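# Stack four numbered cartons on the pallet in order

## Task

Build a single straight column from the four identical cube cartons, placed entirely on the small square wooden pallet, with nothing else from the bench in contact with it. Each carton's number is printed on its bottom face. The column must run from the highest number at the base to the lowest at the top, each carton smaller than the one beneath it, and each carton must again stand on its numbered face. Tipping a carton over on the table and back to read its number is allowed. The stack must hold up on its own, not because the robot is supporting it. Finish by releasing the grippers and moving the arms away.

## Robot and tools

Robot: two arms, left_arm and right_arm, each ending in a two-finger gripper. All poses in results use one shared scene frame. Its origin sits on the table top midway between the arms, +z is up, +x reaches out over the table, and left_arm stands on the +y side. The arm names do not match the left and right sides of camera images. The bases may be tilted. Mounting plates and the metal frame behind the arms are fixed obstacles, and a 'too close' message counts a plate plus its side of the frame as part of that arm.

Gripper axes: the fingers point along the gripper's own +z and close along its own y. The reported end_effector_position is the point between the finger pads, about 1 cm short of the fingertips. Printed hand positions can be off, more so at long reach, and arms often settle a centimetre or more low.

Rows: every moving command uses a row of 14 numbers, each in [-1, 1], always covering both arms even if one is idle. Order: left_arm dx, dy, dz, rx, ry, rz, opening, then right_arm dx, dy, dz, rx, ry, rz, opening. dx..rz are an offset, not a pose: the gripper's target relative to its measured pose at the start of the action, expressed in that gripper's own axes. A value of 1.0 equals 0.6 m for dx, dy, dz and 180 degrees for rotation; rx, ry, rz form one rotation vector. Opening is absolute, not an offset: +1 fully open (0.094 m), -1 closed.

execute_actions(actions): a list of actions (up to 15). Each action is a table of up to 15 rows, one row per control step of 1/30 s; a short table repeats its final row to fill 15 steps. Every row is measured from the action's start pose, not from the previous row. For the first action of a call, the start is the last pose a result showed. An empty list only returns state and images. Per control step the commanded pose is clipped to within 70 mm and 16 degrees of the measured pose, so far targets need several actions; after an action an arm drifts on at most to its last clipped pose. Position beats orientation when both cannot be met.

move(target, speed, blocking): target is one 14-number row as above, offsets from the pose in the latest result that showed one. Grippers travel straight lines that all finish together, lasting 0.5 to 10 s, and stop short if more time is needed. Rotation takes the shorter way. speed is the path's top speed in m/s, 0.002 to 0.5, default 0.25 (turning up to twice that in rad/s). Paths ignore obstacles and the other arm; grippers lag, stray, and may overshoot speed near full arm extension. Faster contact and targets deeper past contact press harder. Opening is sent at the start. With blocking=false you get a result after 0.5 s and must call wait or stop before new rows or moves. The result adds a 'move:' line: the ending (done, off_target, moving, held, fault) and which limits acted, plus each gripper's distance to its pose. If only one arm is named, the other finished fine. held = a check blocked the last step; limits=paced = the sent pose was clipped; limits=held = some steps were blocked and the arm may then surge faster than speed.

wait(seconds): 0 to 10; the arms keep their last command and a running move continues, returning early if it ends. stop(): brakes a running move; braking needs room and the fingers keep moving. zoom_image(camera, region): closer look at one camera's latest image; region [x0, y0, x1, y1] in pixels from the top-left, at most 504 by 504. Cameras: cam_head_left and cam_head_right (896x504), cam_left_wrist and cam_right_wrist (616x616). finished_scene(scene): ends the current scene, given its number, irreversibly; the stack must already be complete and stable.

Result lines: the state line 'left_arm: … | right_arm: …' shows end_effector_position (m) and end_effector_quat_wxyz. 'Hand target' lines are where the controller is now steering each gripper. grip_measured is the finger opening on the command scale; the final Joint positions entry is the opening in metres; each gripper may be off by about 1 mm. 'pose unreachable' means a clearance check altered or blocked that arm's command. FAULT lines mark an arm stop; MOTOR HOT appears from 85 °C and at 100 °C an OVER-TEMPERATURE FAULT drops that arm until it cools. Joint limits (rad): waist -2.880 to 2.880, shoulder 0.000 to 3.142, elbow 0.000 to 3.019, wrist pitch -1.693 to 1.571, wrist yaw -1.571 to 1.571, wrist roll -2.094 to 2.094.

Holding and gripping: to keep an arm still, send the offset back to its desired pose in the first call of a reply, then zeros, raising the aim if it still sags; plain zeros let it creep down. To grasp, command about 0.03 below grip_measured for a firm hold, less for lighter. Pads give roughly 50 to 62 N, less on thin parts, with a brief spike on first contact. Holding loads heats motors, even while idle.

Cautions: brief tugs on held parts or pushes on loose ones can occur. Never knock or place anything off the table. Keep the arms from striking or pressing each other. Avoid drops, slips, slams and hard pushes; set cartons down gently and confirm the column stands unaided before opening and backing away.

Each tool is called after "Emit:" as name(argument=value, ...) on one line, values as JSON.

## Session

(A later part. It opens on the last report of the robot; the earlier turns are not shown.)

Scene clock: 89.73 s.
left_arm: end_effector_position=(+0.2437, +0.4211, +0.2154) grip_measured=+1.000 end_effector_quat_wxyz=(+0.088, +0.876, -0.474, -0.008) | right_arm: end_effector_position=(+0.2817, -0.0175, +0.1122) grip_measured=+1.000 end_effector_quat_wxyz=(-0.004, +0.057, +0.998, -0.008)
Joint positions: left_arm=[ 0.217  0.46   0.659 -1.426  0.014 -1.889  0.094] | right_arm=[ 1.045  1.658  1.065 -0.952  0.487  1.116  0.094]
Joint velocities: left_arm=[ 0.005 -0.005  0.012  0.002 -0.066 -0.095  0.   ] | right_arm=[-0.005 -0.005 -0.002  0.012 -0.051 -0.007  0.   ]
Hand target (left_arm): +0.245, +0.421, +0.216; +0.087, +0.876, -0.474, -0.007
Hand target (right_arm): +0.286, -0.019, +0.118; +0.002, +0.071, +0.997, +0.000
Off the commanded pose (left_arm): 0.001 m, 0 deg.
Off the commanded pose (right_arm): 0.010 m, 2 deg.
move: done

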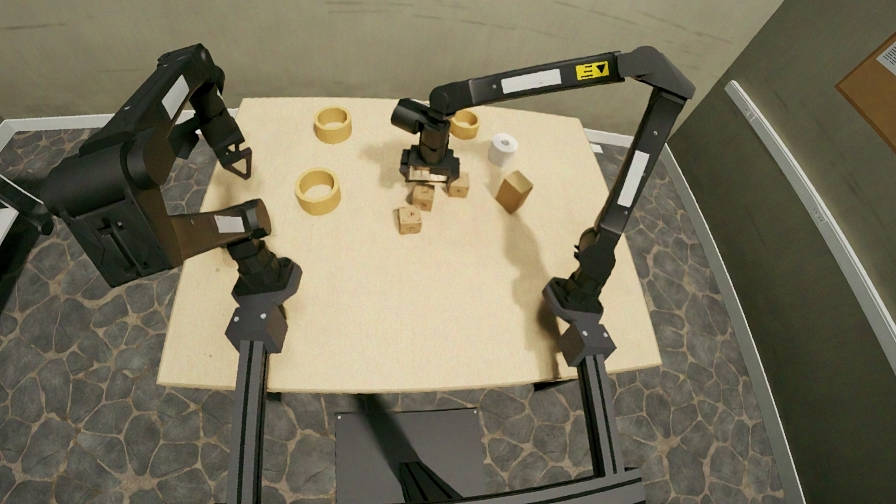

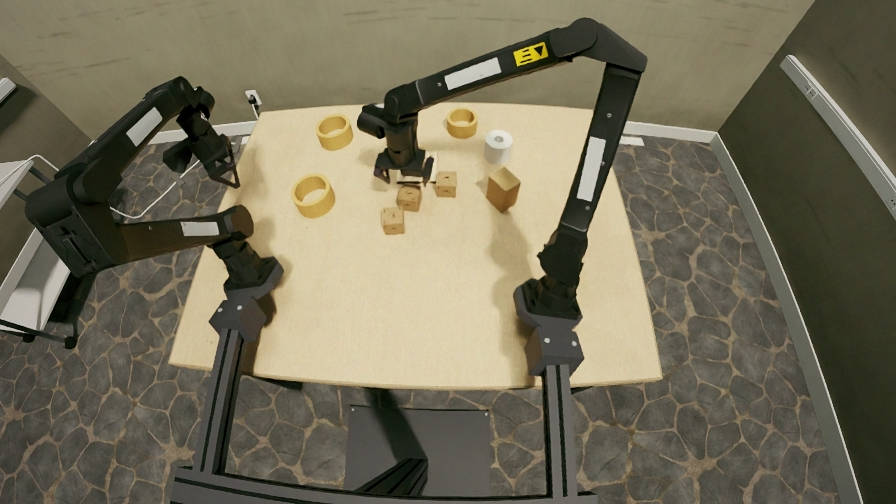

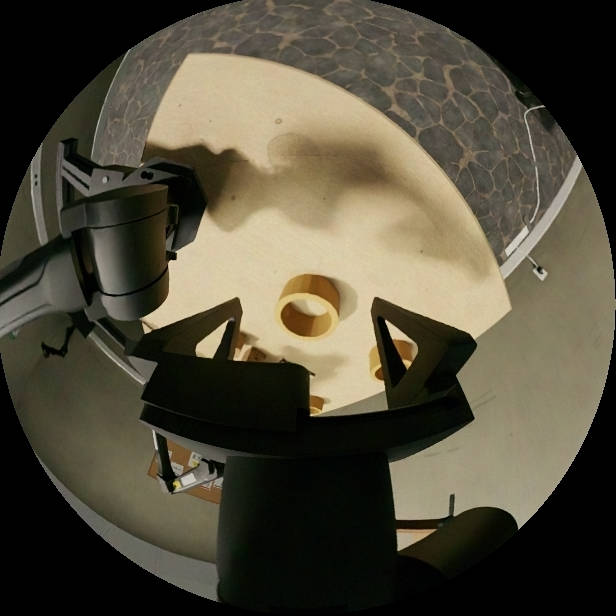

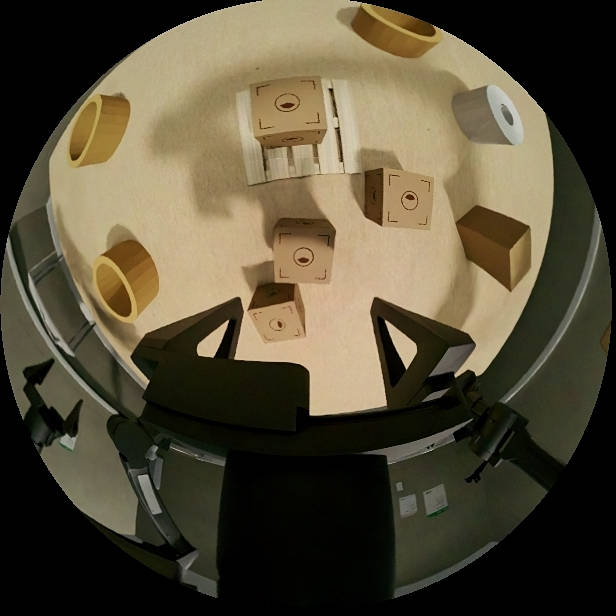

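Emit:
move(target=[0,0,0,0,0,0,1,0,0,0.155,0,0,0.02,1], speed=0.15)

Emit:
execute_actions(actions=[[[0,0,0,0,0,0,1,0,0,0,0,0,0,0.3],[0,0,0,0,0,0,1,0,0,0,0,0,0,0.3],[0,0,0,0,0,0,1,0,0,0,0,0,0,0.3],[0,0,0,0,0,0,1,0,0,0,0,0,0,0.2],[0,0,0,0,0,0,1,0,0,0,0,0,0,0.06]]])

Emit:
move(target=[0,0,0,0,0,0,1,0,0,-0.2,0,0,-0.04,0.06])

Emit:
move(target=[0,0,0,0,0,0,1,-0.26,0,0,0,0,0,0.06])

Scene clock: 91.00 s.
left_arm: end_effector_position=(+0.2427, +0.4207, +0.2144) grip_measured=+1.000 end_effector_quat_wxyz=(+0.089, +0.876, -0.474, -0.009) | right_arm: end_effector_position=(+0.2843, -0.0145, +0.0298) grip_measured=+1.000 end_effector_quat_wxyz=(+0.001, +0.093, +0.996, -0.000)
Joint positions: left_arm=[ 0.217  0.46   0.656 -1.426  0.014 -1.889  0.094] | right_arm=[ 0.958  1.788  1.003 -0.693  0.481  1.081  0.094]
Joint velocities: left_arm=[-0.024 -0.005 -0.012  0.002  0.051  0.007  0.   ] | right_arm=[ 0.015 -0.015  0.012 -0.002 -0.066 -0.081  0.   ]
Hand target (left_arm): +0.244, +0.421, +0.215; +0.088, +0.876, -0.474, -0.008
Hand target (right_arm): +0.282, -0.019, +0.020; -0.004, +0.088, +0.996, -0.007
Off the commanded pose (left_arm): 0.001 m, 0 deg.
Off the commanded pose (right_arm): 0.012 m, 1 deg.
move: off_target (right_arm)

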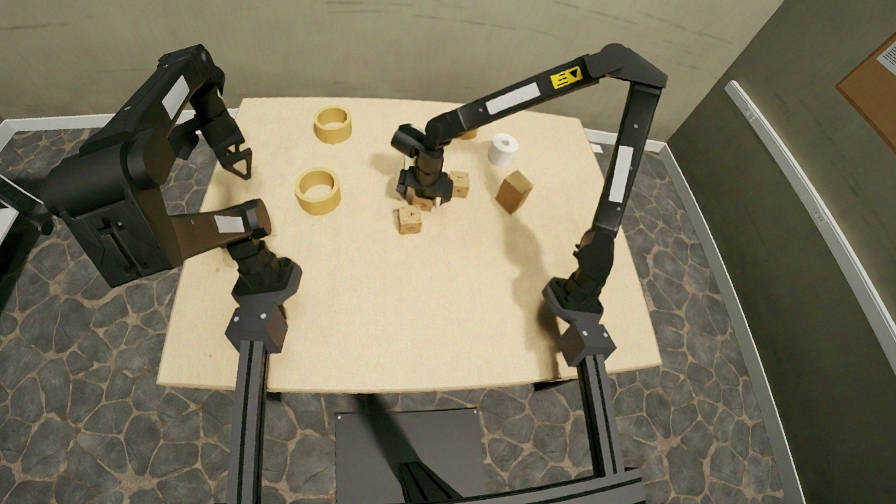

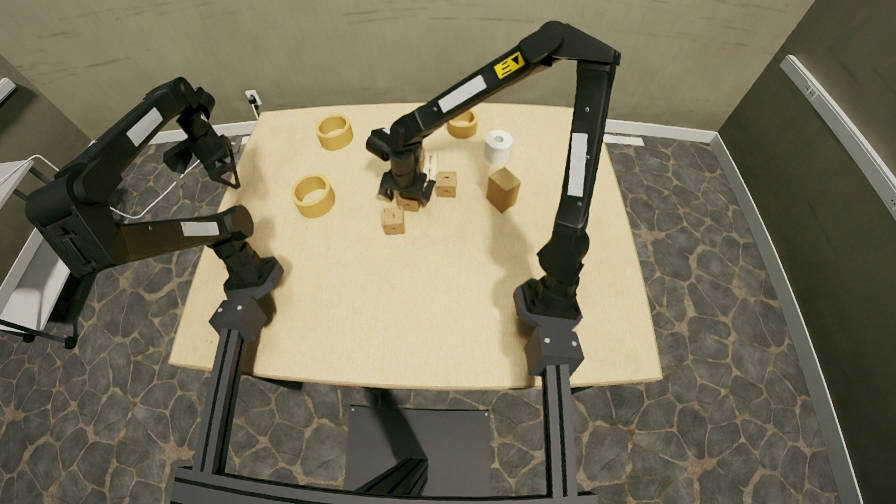

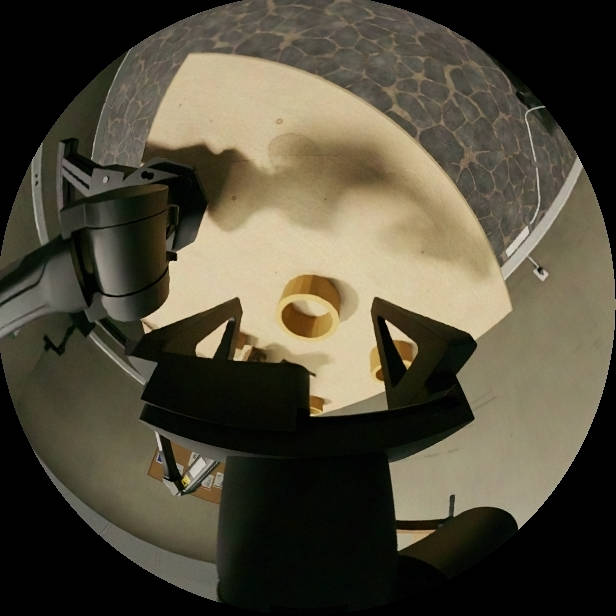

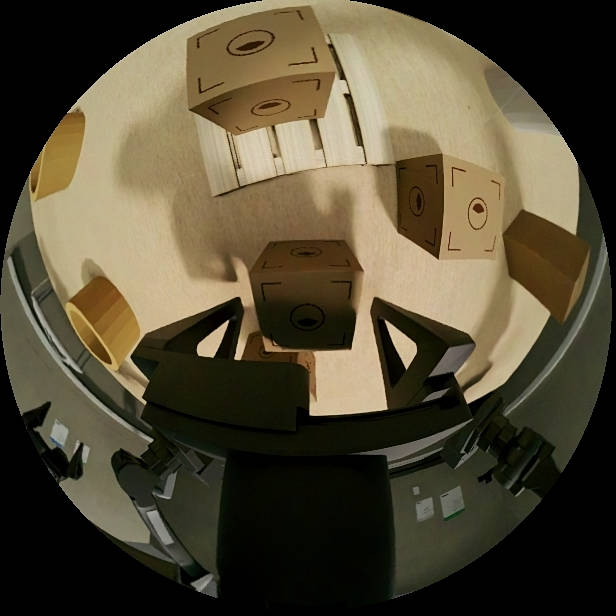

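Scene clock: 91.50 s.
left_arm: end_effector_position=(+0.2417, +0.4203, +0.2134) grip_measured=+1.000 end_effector_quat_wxyz=(+0.090, +0.876, -0.474, -0.010) | right_arm: end_effector_position=(+0.2843, -0.0145, +0.0298) grip_measured=+0.124 end_effector_quat_wxyz=(+0.001, +0.093, +0.996, -0.000)
Joint positions: left_arm=[ 0.217  0.46   0.653 -1.426  0.014 -1.889  0.094] | right_arm=[ 0.958  1.788  1.003 -0.693  0.481  1.081  0.053]
Joint velocities: left_arm=[ 0.005 -0.015 -0.007  0.002 -0.022 -0.022  0.   ] | right_arm=[-0.015 -0.005 -0.002  0.012  0.037  0.007 -0.001]
Hand target (left_arm): +0.243, +0.421, +0.214; +0.089, +0.876, -0.474, -0.009
Hand target (right_arm): +0.284, -0.015, +0.030; +0.001, +0.093, +0.996, -0.000
Off the commanded pose (left_arm): 0.001 m, 0 deg.
Off the commanded pose (right_arm): 0.000 m, 0 deg.

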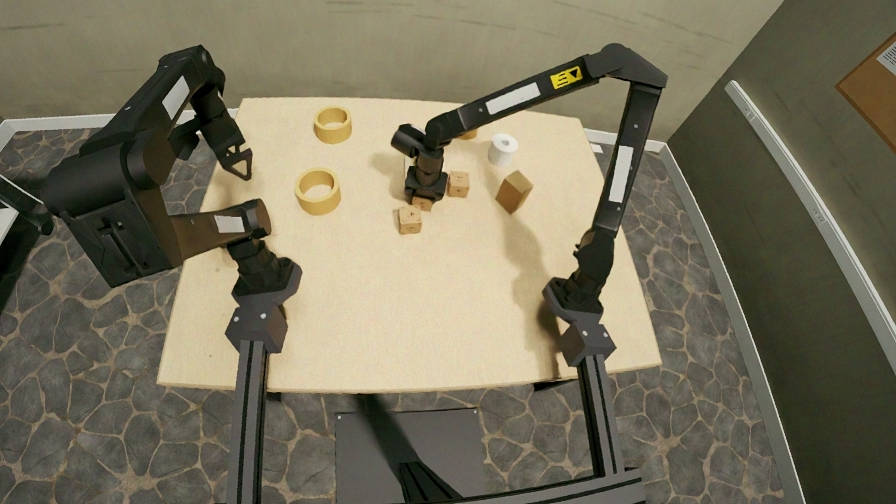

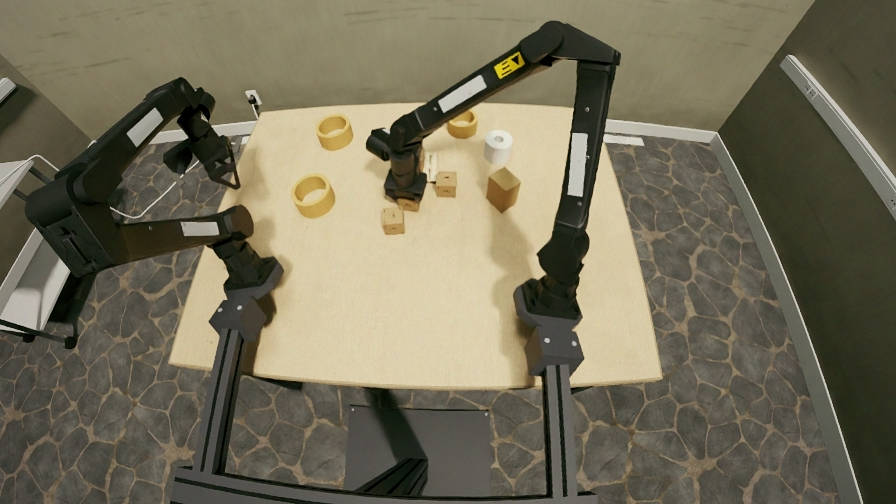

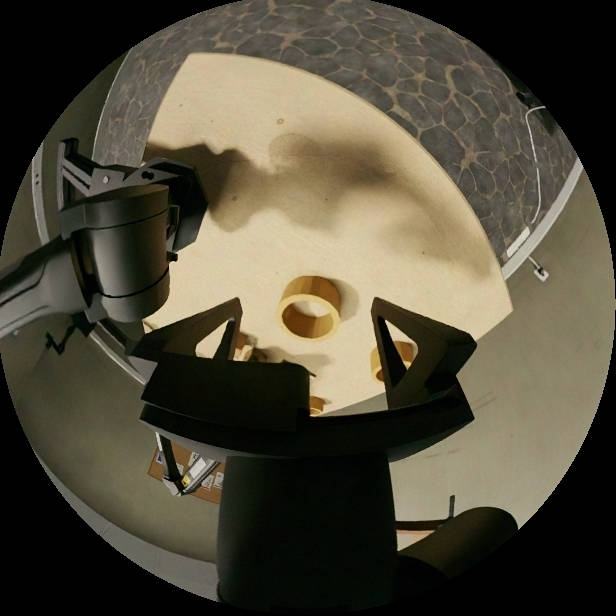

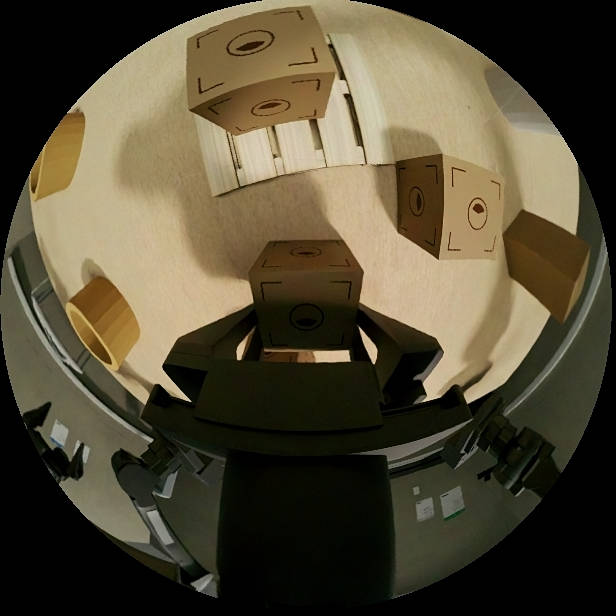

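Scene clock: 92.43 s.
left_arm: end_effector_position=(+0.2407, +0.4199, +0.2124) grip_measured=+1.000 end_effector_quat_wxyz=(+0.091, +0.876, -0.474, -0.011) | right_arm: end_effector_position=(+0.2726, -0.0236, +0.1378) grip_measured=+0.124 end_effector_quat_wxyz=(-0.006, +0.019, +1.000, -0.013)
Joint positions: left_arm=[ 0.217  0.46   0.65  -1.426  0.014 -1.889  0.094] | right_arm=[ 1.083  1.612  1.069 -1.032  0.489  1.088  0.053]
Joint velocities: left_arm=[-0.005  0.005 -0.017 -0.012  0.051 -0.007  0.   ] | right_arm=[ 0.005 -0.005  0.012  0.007 -0.037 -0.022 -0.   ]
Hand target (left_arm): +0.242, +0.420, +0.213; +0.090, +0.876, -0.474, -0.010
Hand target (right_arm): +0.282, -0.015, +0.149; +0.001, +0.030, +1.000, -0.002
Off the commanded pose (left_arm): 0.001 m, 0 deg.
Off the commanded pose (right_arm): 0.019 m, 2 deg.
move: off_target (right_arm)

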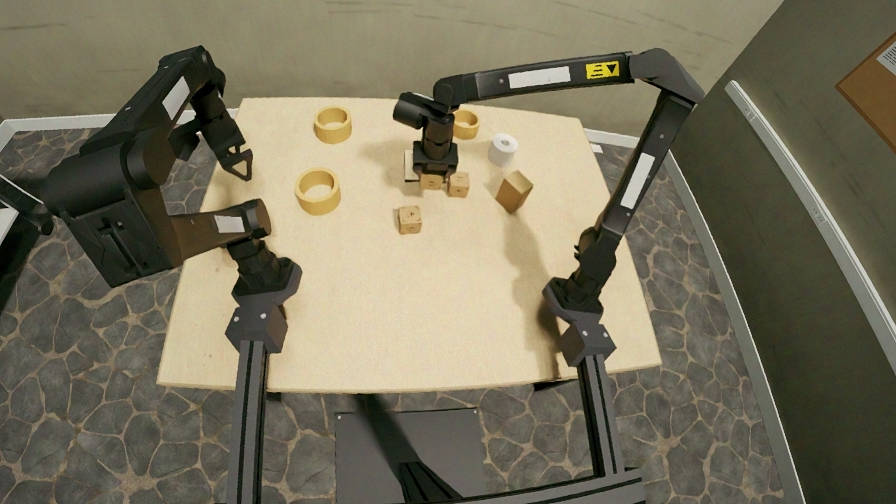

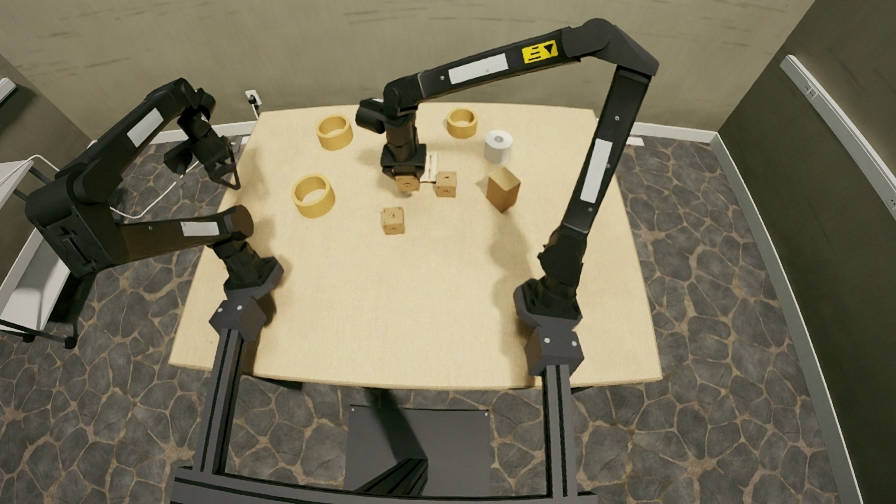

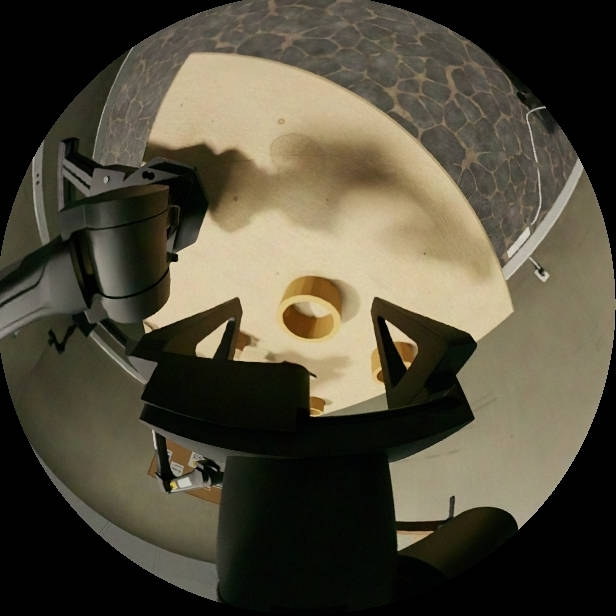

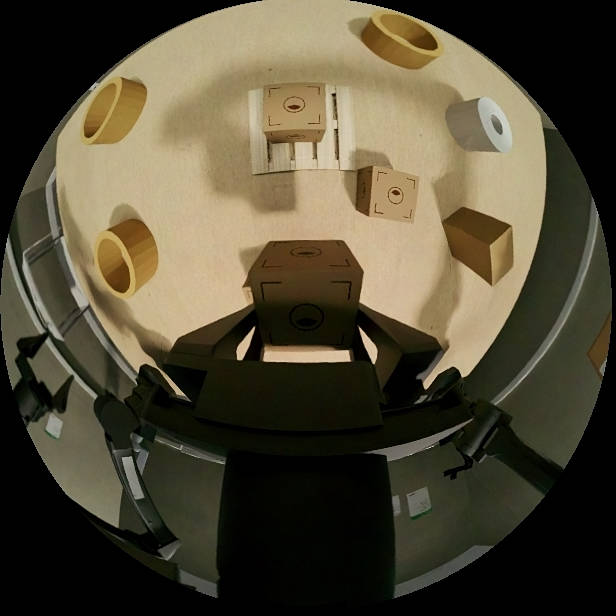

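Scene clock: 93.60 s.
left_arm: end_effector_position=(+0.2397, +0.4196, +0.2114) grip_measured=+1.000 end_effector_quat_wxyz=(+0.092, +0.876, -0.474, -0.013) | right_arm: end_effector_position=(+0.4168, -0.0367, +0.1391) grip_measured=+0.124 end_effector_quat_wxyz=(-0.007, +0.023, +1.000, -0.012)
Joint positions: left_arm=[ 0.217  0.46   0.647 -1.426  0.014 -1.889  0.094] | right_arm=[ 0.852  1.697  1.363 -1.122  0.473  0.838  0.053]
Joint velocities: left_arm=[-0.005 -0.005  0.002 -0.002  0.007 -0.051  0.   ] | right_arm=[-0.005 -0.005  0.002  0.007 -0.022 -0.007  0.   ]
Hand target (left_arm): +0.241, +0.420, +0.212; +0.091, +0.876, -0.474, -0.011
Hand target (right_arm): +0.428, -0.030, +0.139; -0.006, +0.019, +1.000, -0.010
Off the commanded pose (left_arm): 0.001 m, 0 deg.
Off the commanded pose (right_arm): 0.014 m, 0 deg.
move: off_target (right_arm)

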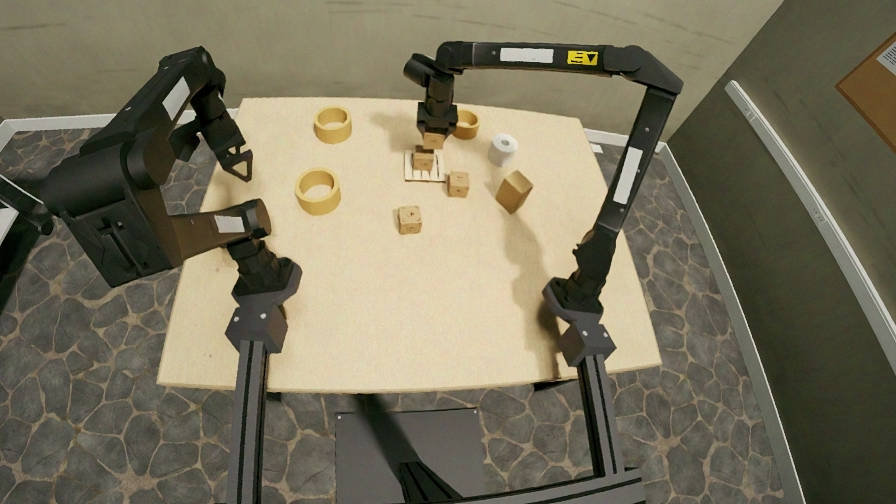

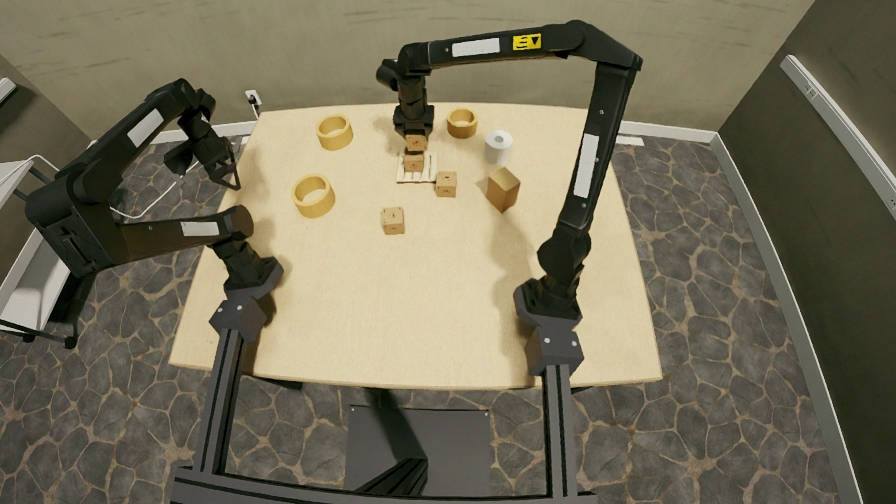

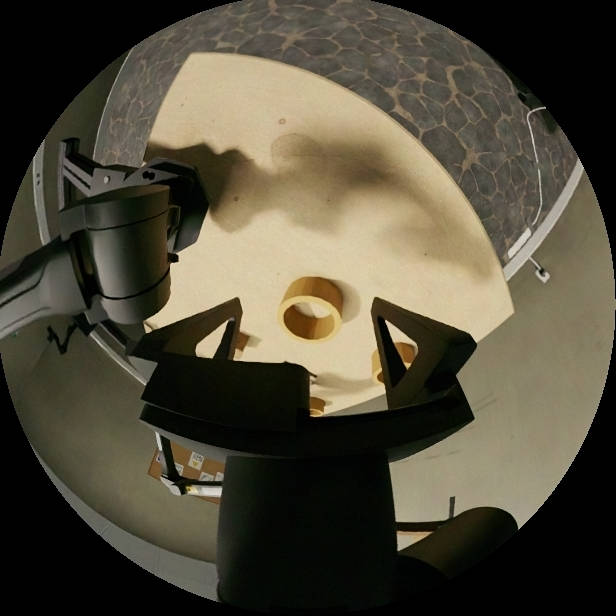

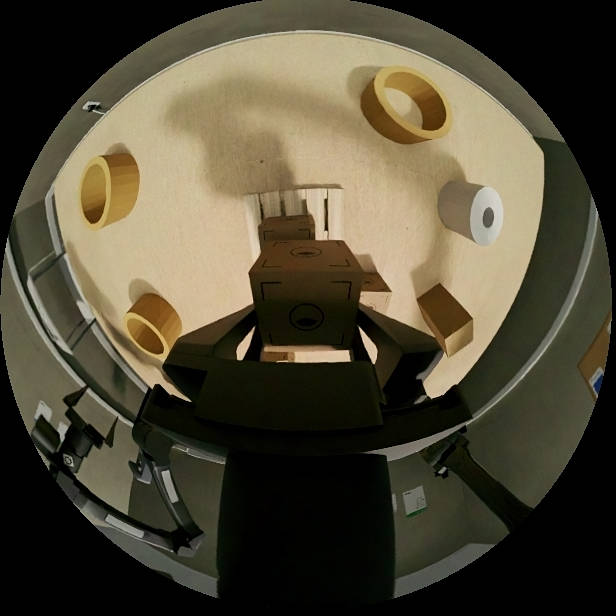

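Target (0.421,-0.020), z≈0.097.

Emit:
move(target=[0,0,0,0,0,0,1,-0.003,0.025,0.065,-0.008,-0.004,0,0.06], speed=0.06)

Emit:
zoom_image(camera="cam_head_left", region=[380,100,480,200])

Scene clock: 94.83 s.
left_arm: end_effector_position=(+0.2397, +0.4196, +0.2114) grip_measured=+1.000 end_effector_quat_wxyz=(+0.092, +0.876, -0.474, -0.013) | right_arm: end_effector_position=(+0.4205, -0.0195, +0.1147) grip_measured=+0.124 end_effector_quat_wxyz=(+0.007, +0.028, +1.000, +0.009)
Joint positions: left_arm=[ 0.217  0.46   0.647 -1.426  0.014 -1.889  0.094] | right_arm=[ 0.845  1.734  1.342 -1.005  0.464  0.813  0.053]
Joint velocities: left_arm=[-0.005  0.005 -0.012  0.022 -0.037 -0.037  0.   ] | right_arm=[-0.015 -0.015  0.012  0.002  0.051 -0.022 -0.001]
Hand target (left_arm): +0.240, +0.420, +0.211; +0.092, +0.876, -0.474, -0.013
Hand target (right_arm): +0.419, -0.023, +0.100; -0.001, +0.023, +1.000, +0.001
Off the commanded pose (left_arm): 0.000 m, 0 deg.
Off the commanded pose (right_arm): 0.015 m, 1 deg.
move: off_target (right_arm)

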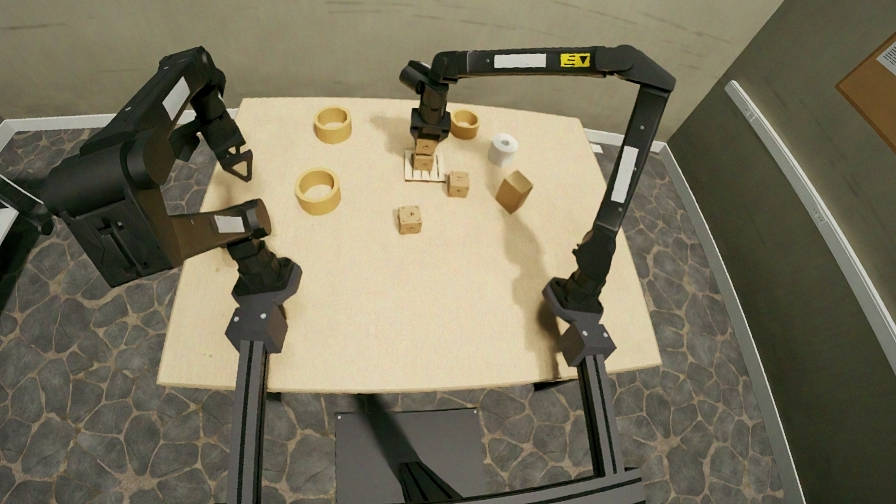

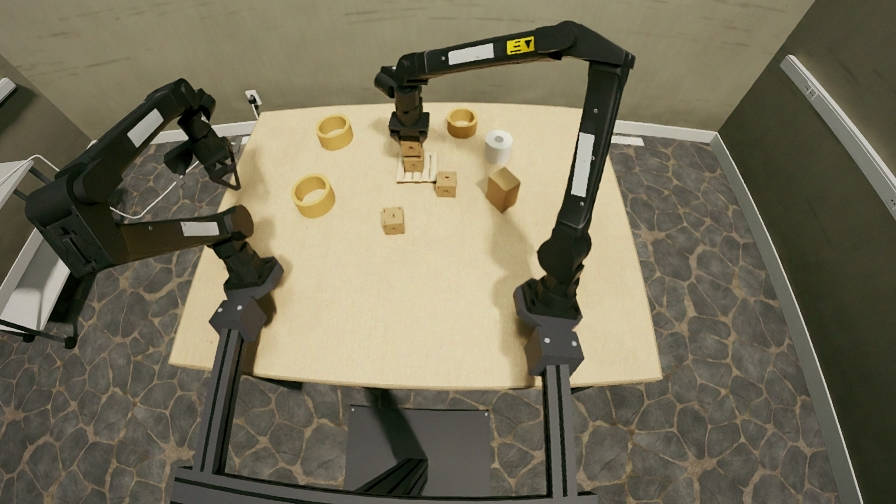

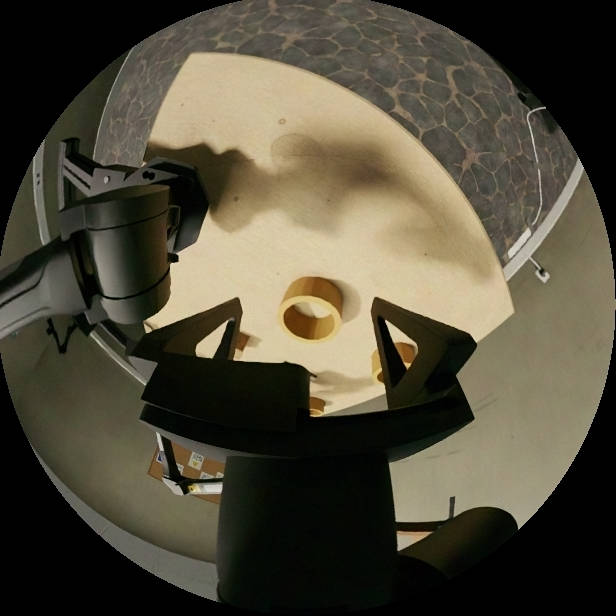

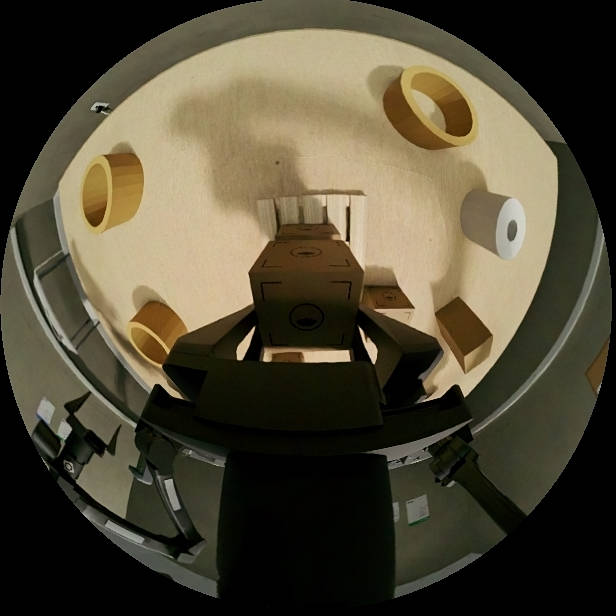

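Region (380, 100, 480, 200) of cam_head_left's 896x504 image, scaled by 5.040, with more detail than that image has.

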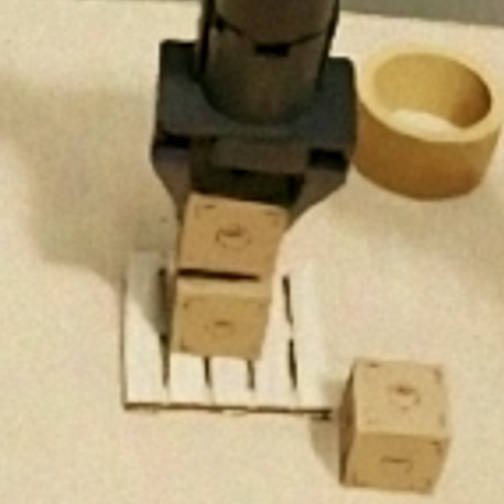

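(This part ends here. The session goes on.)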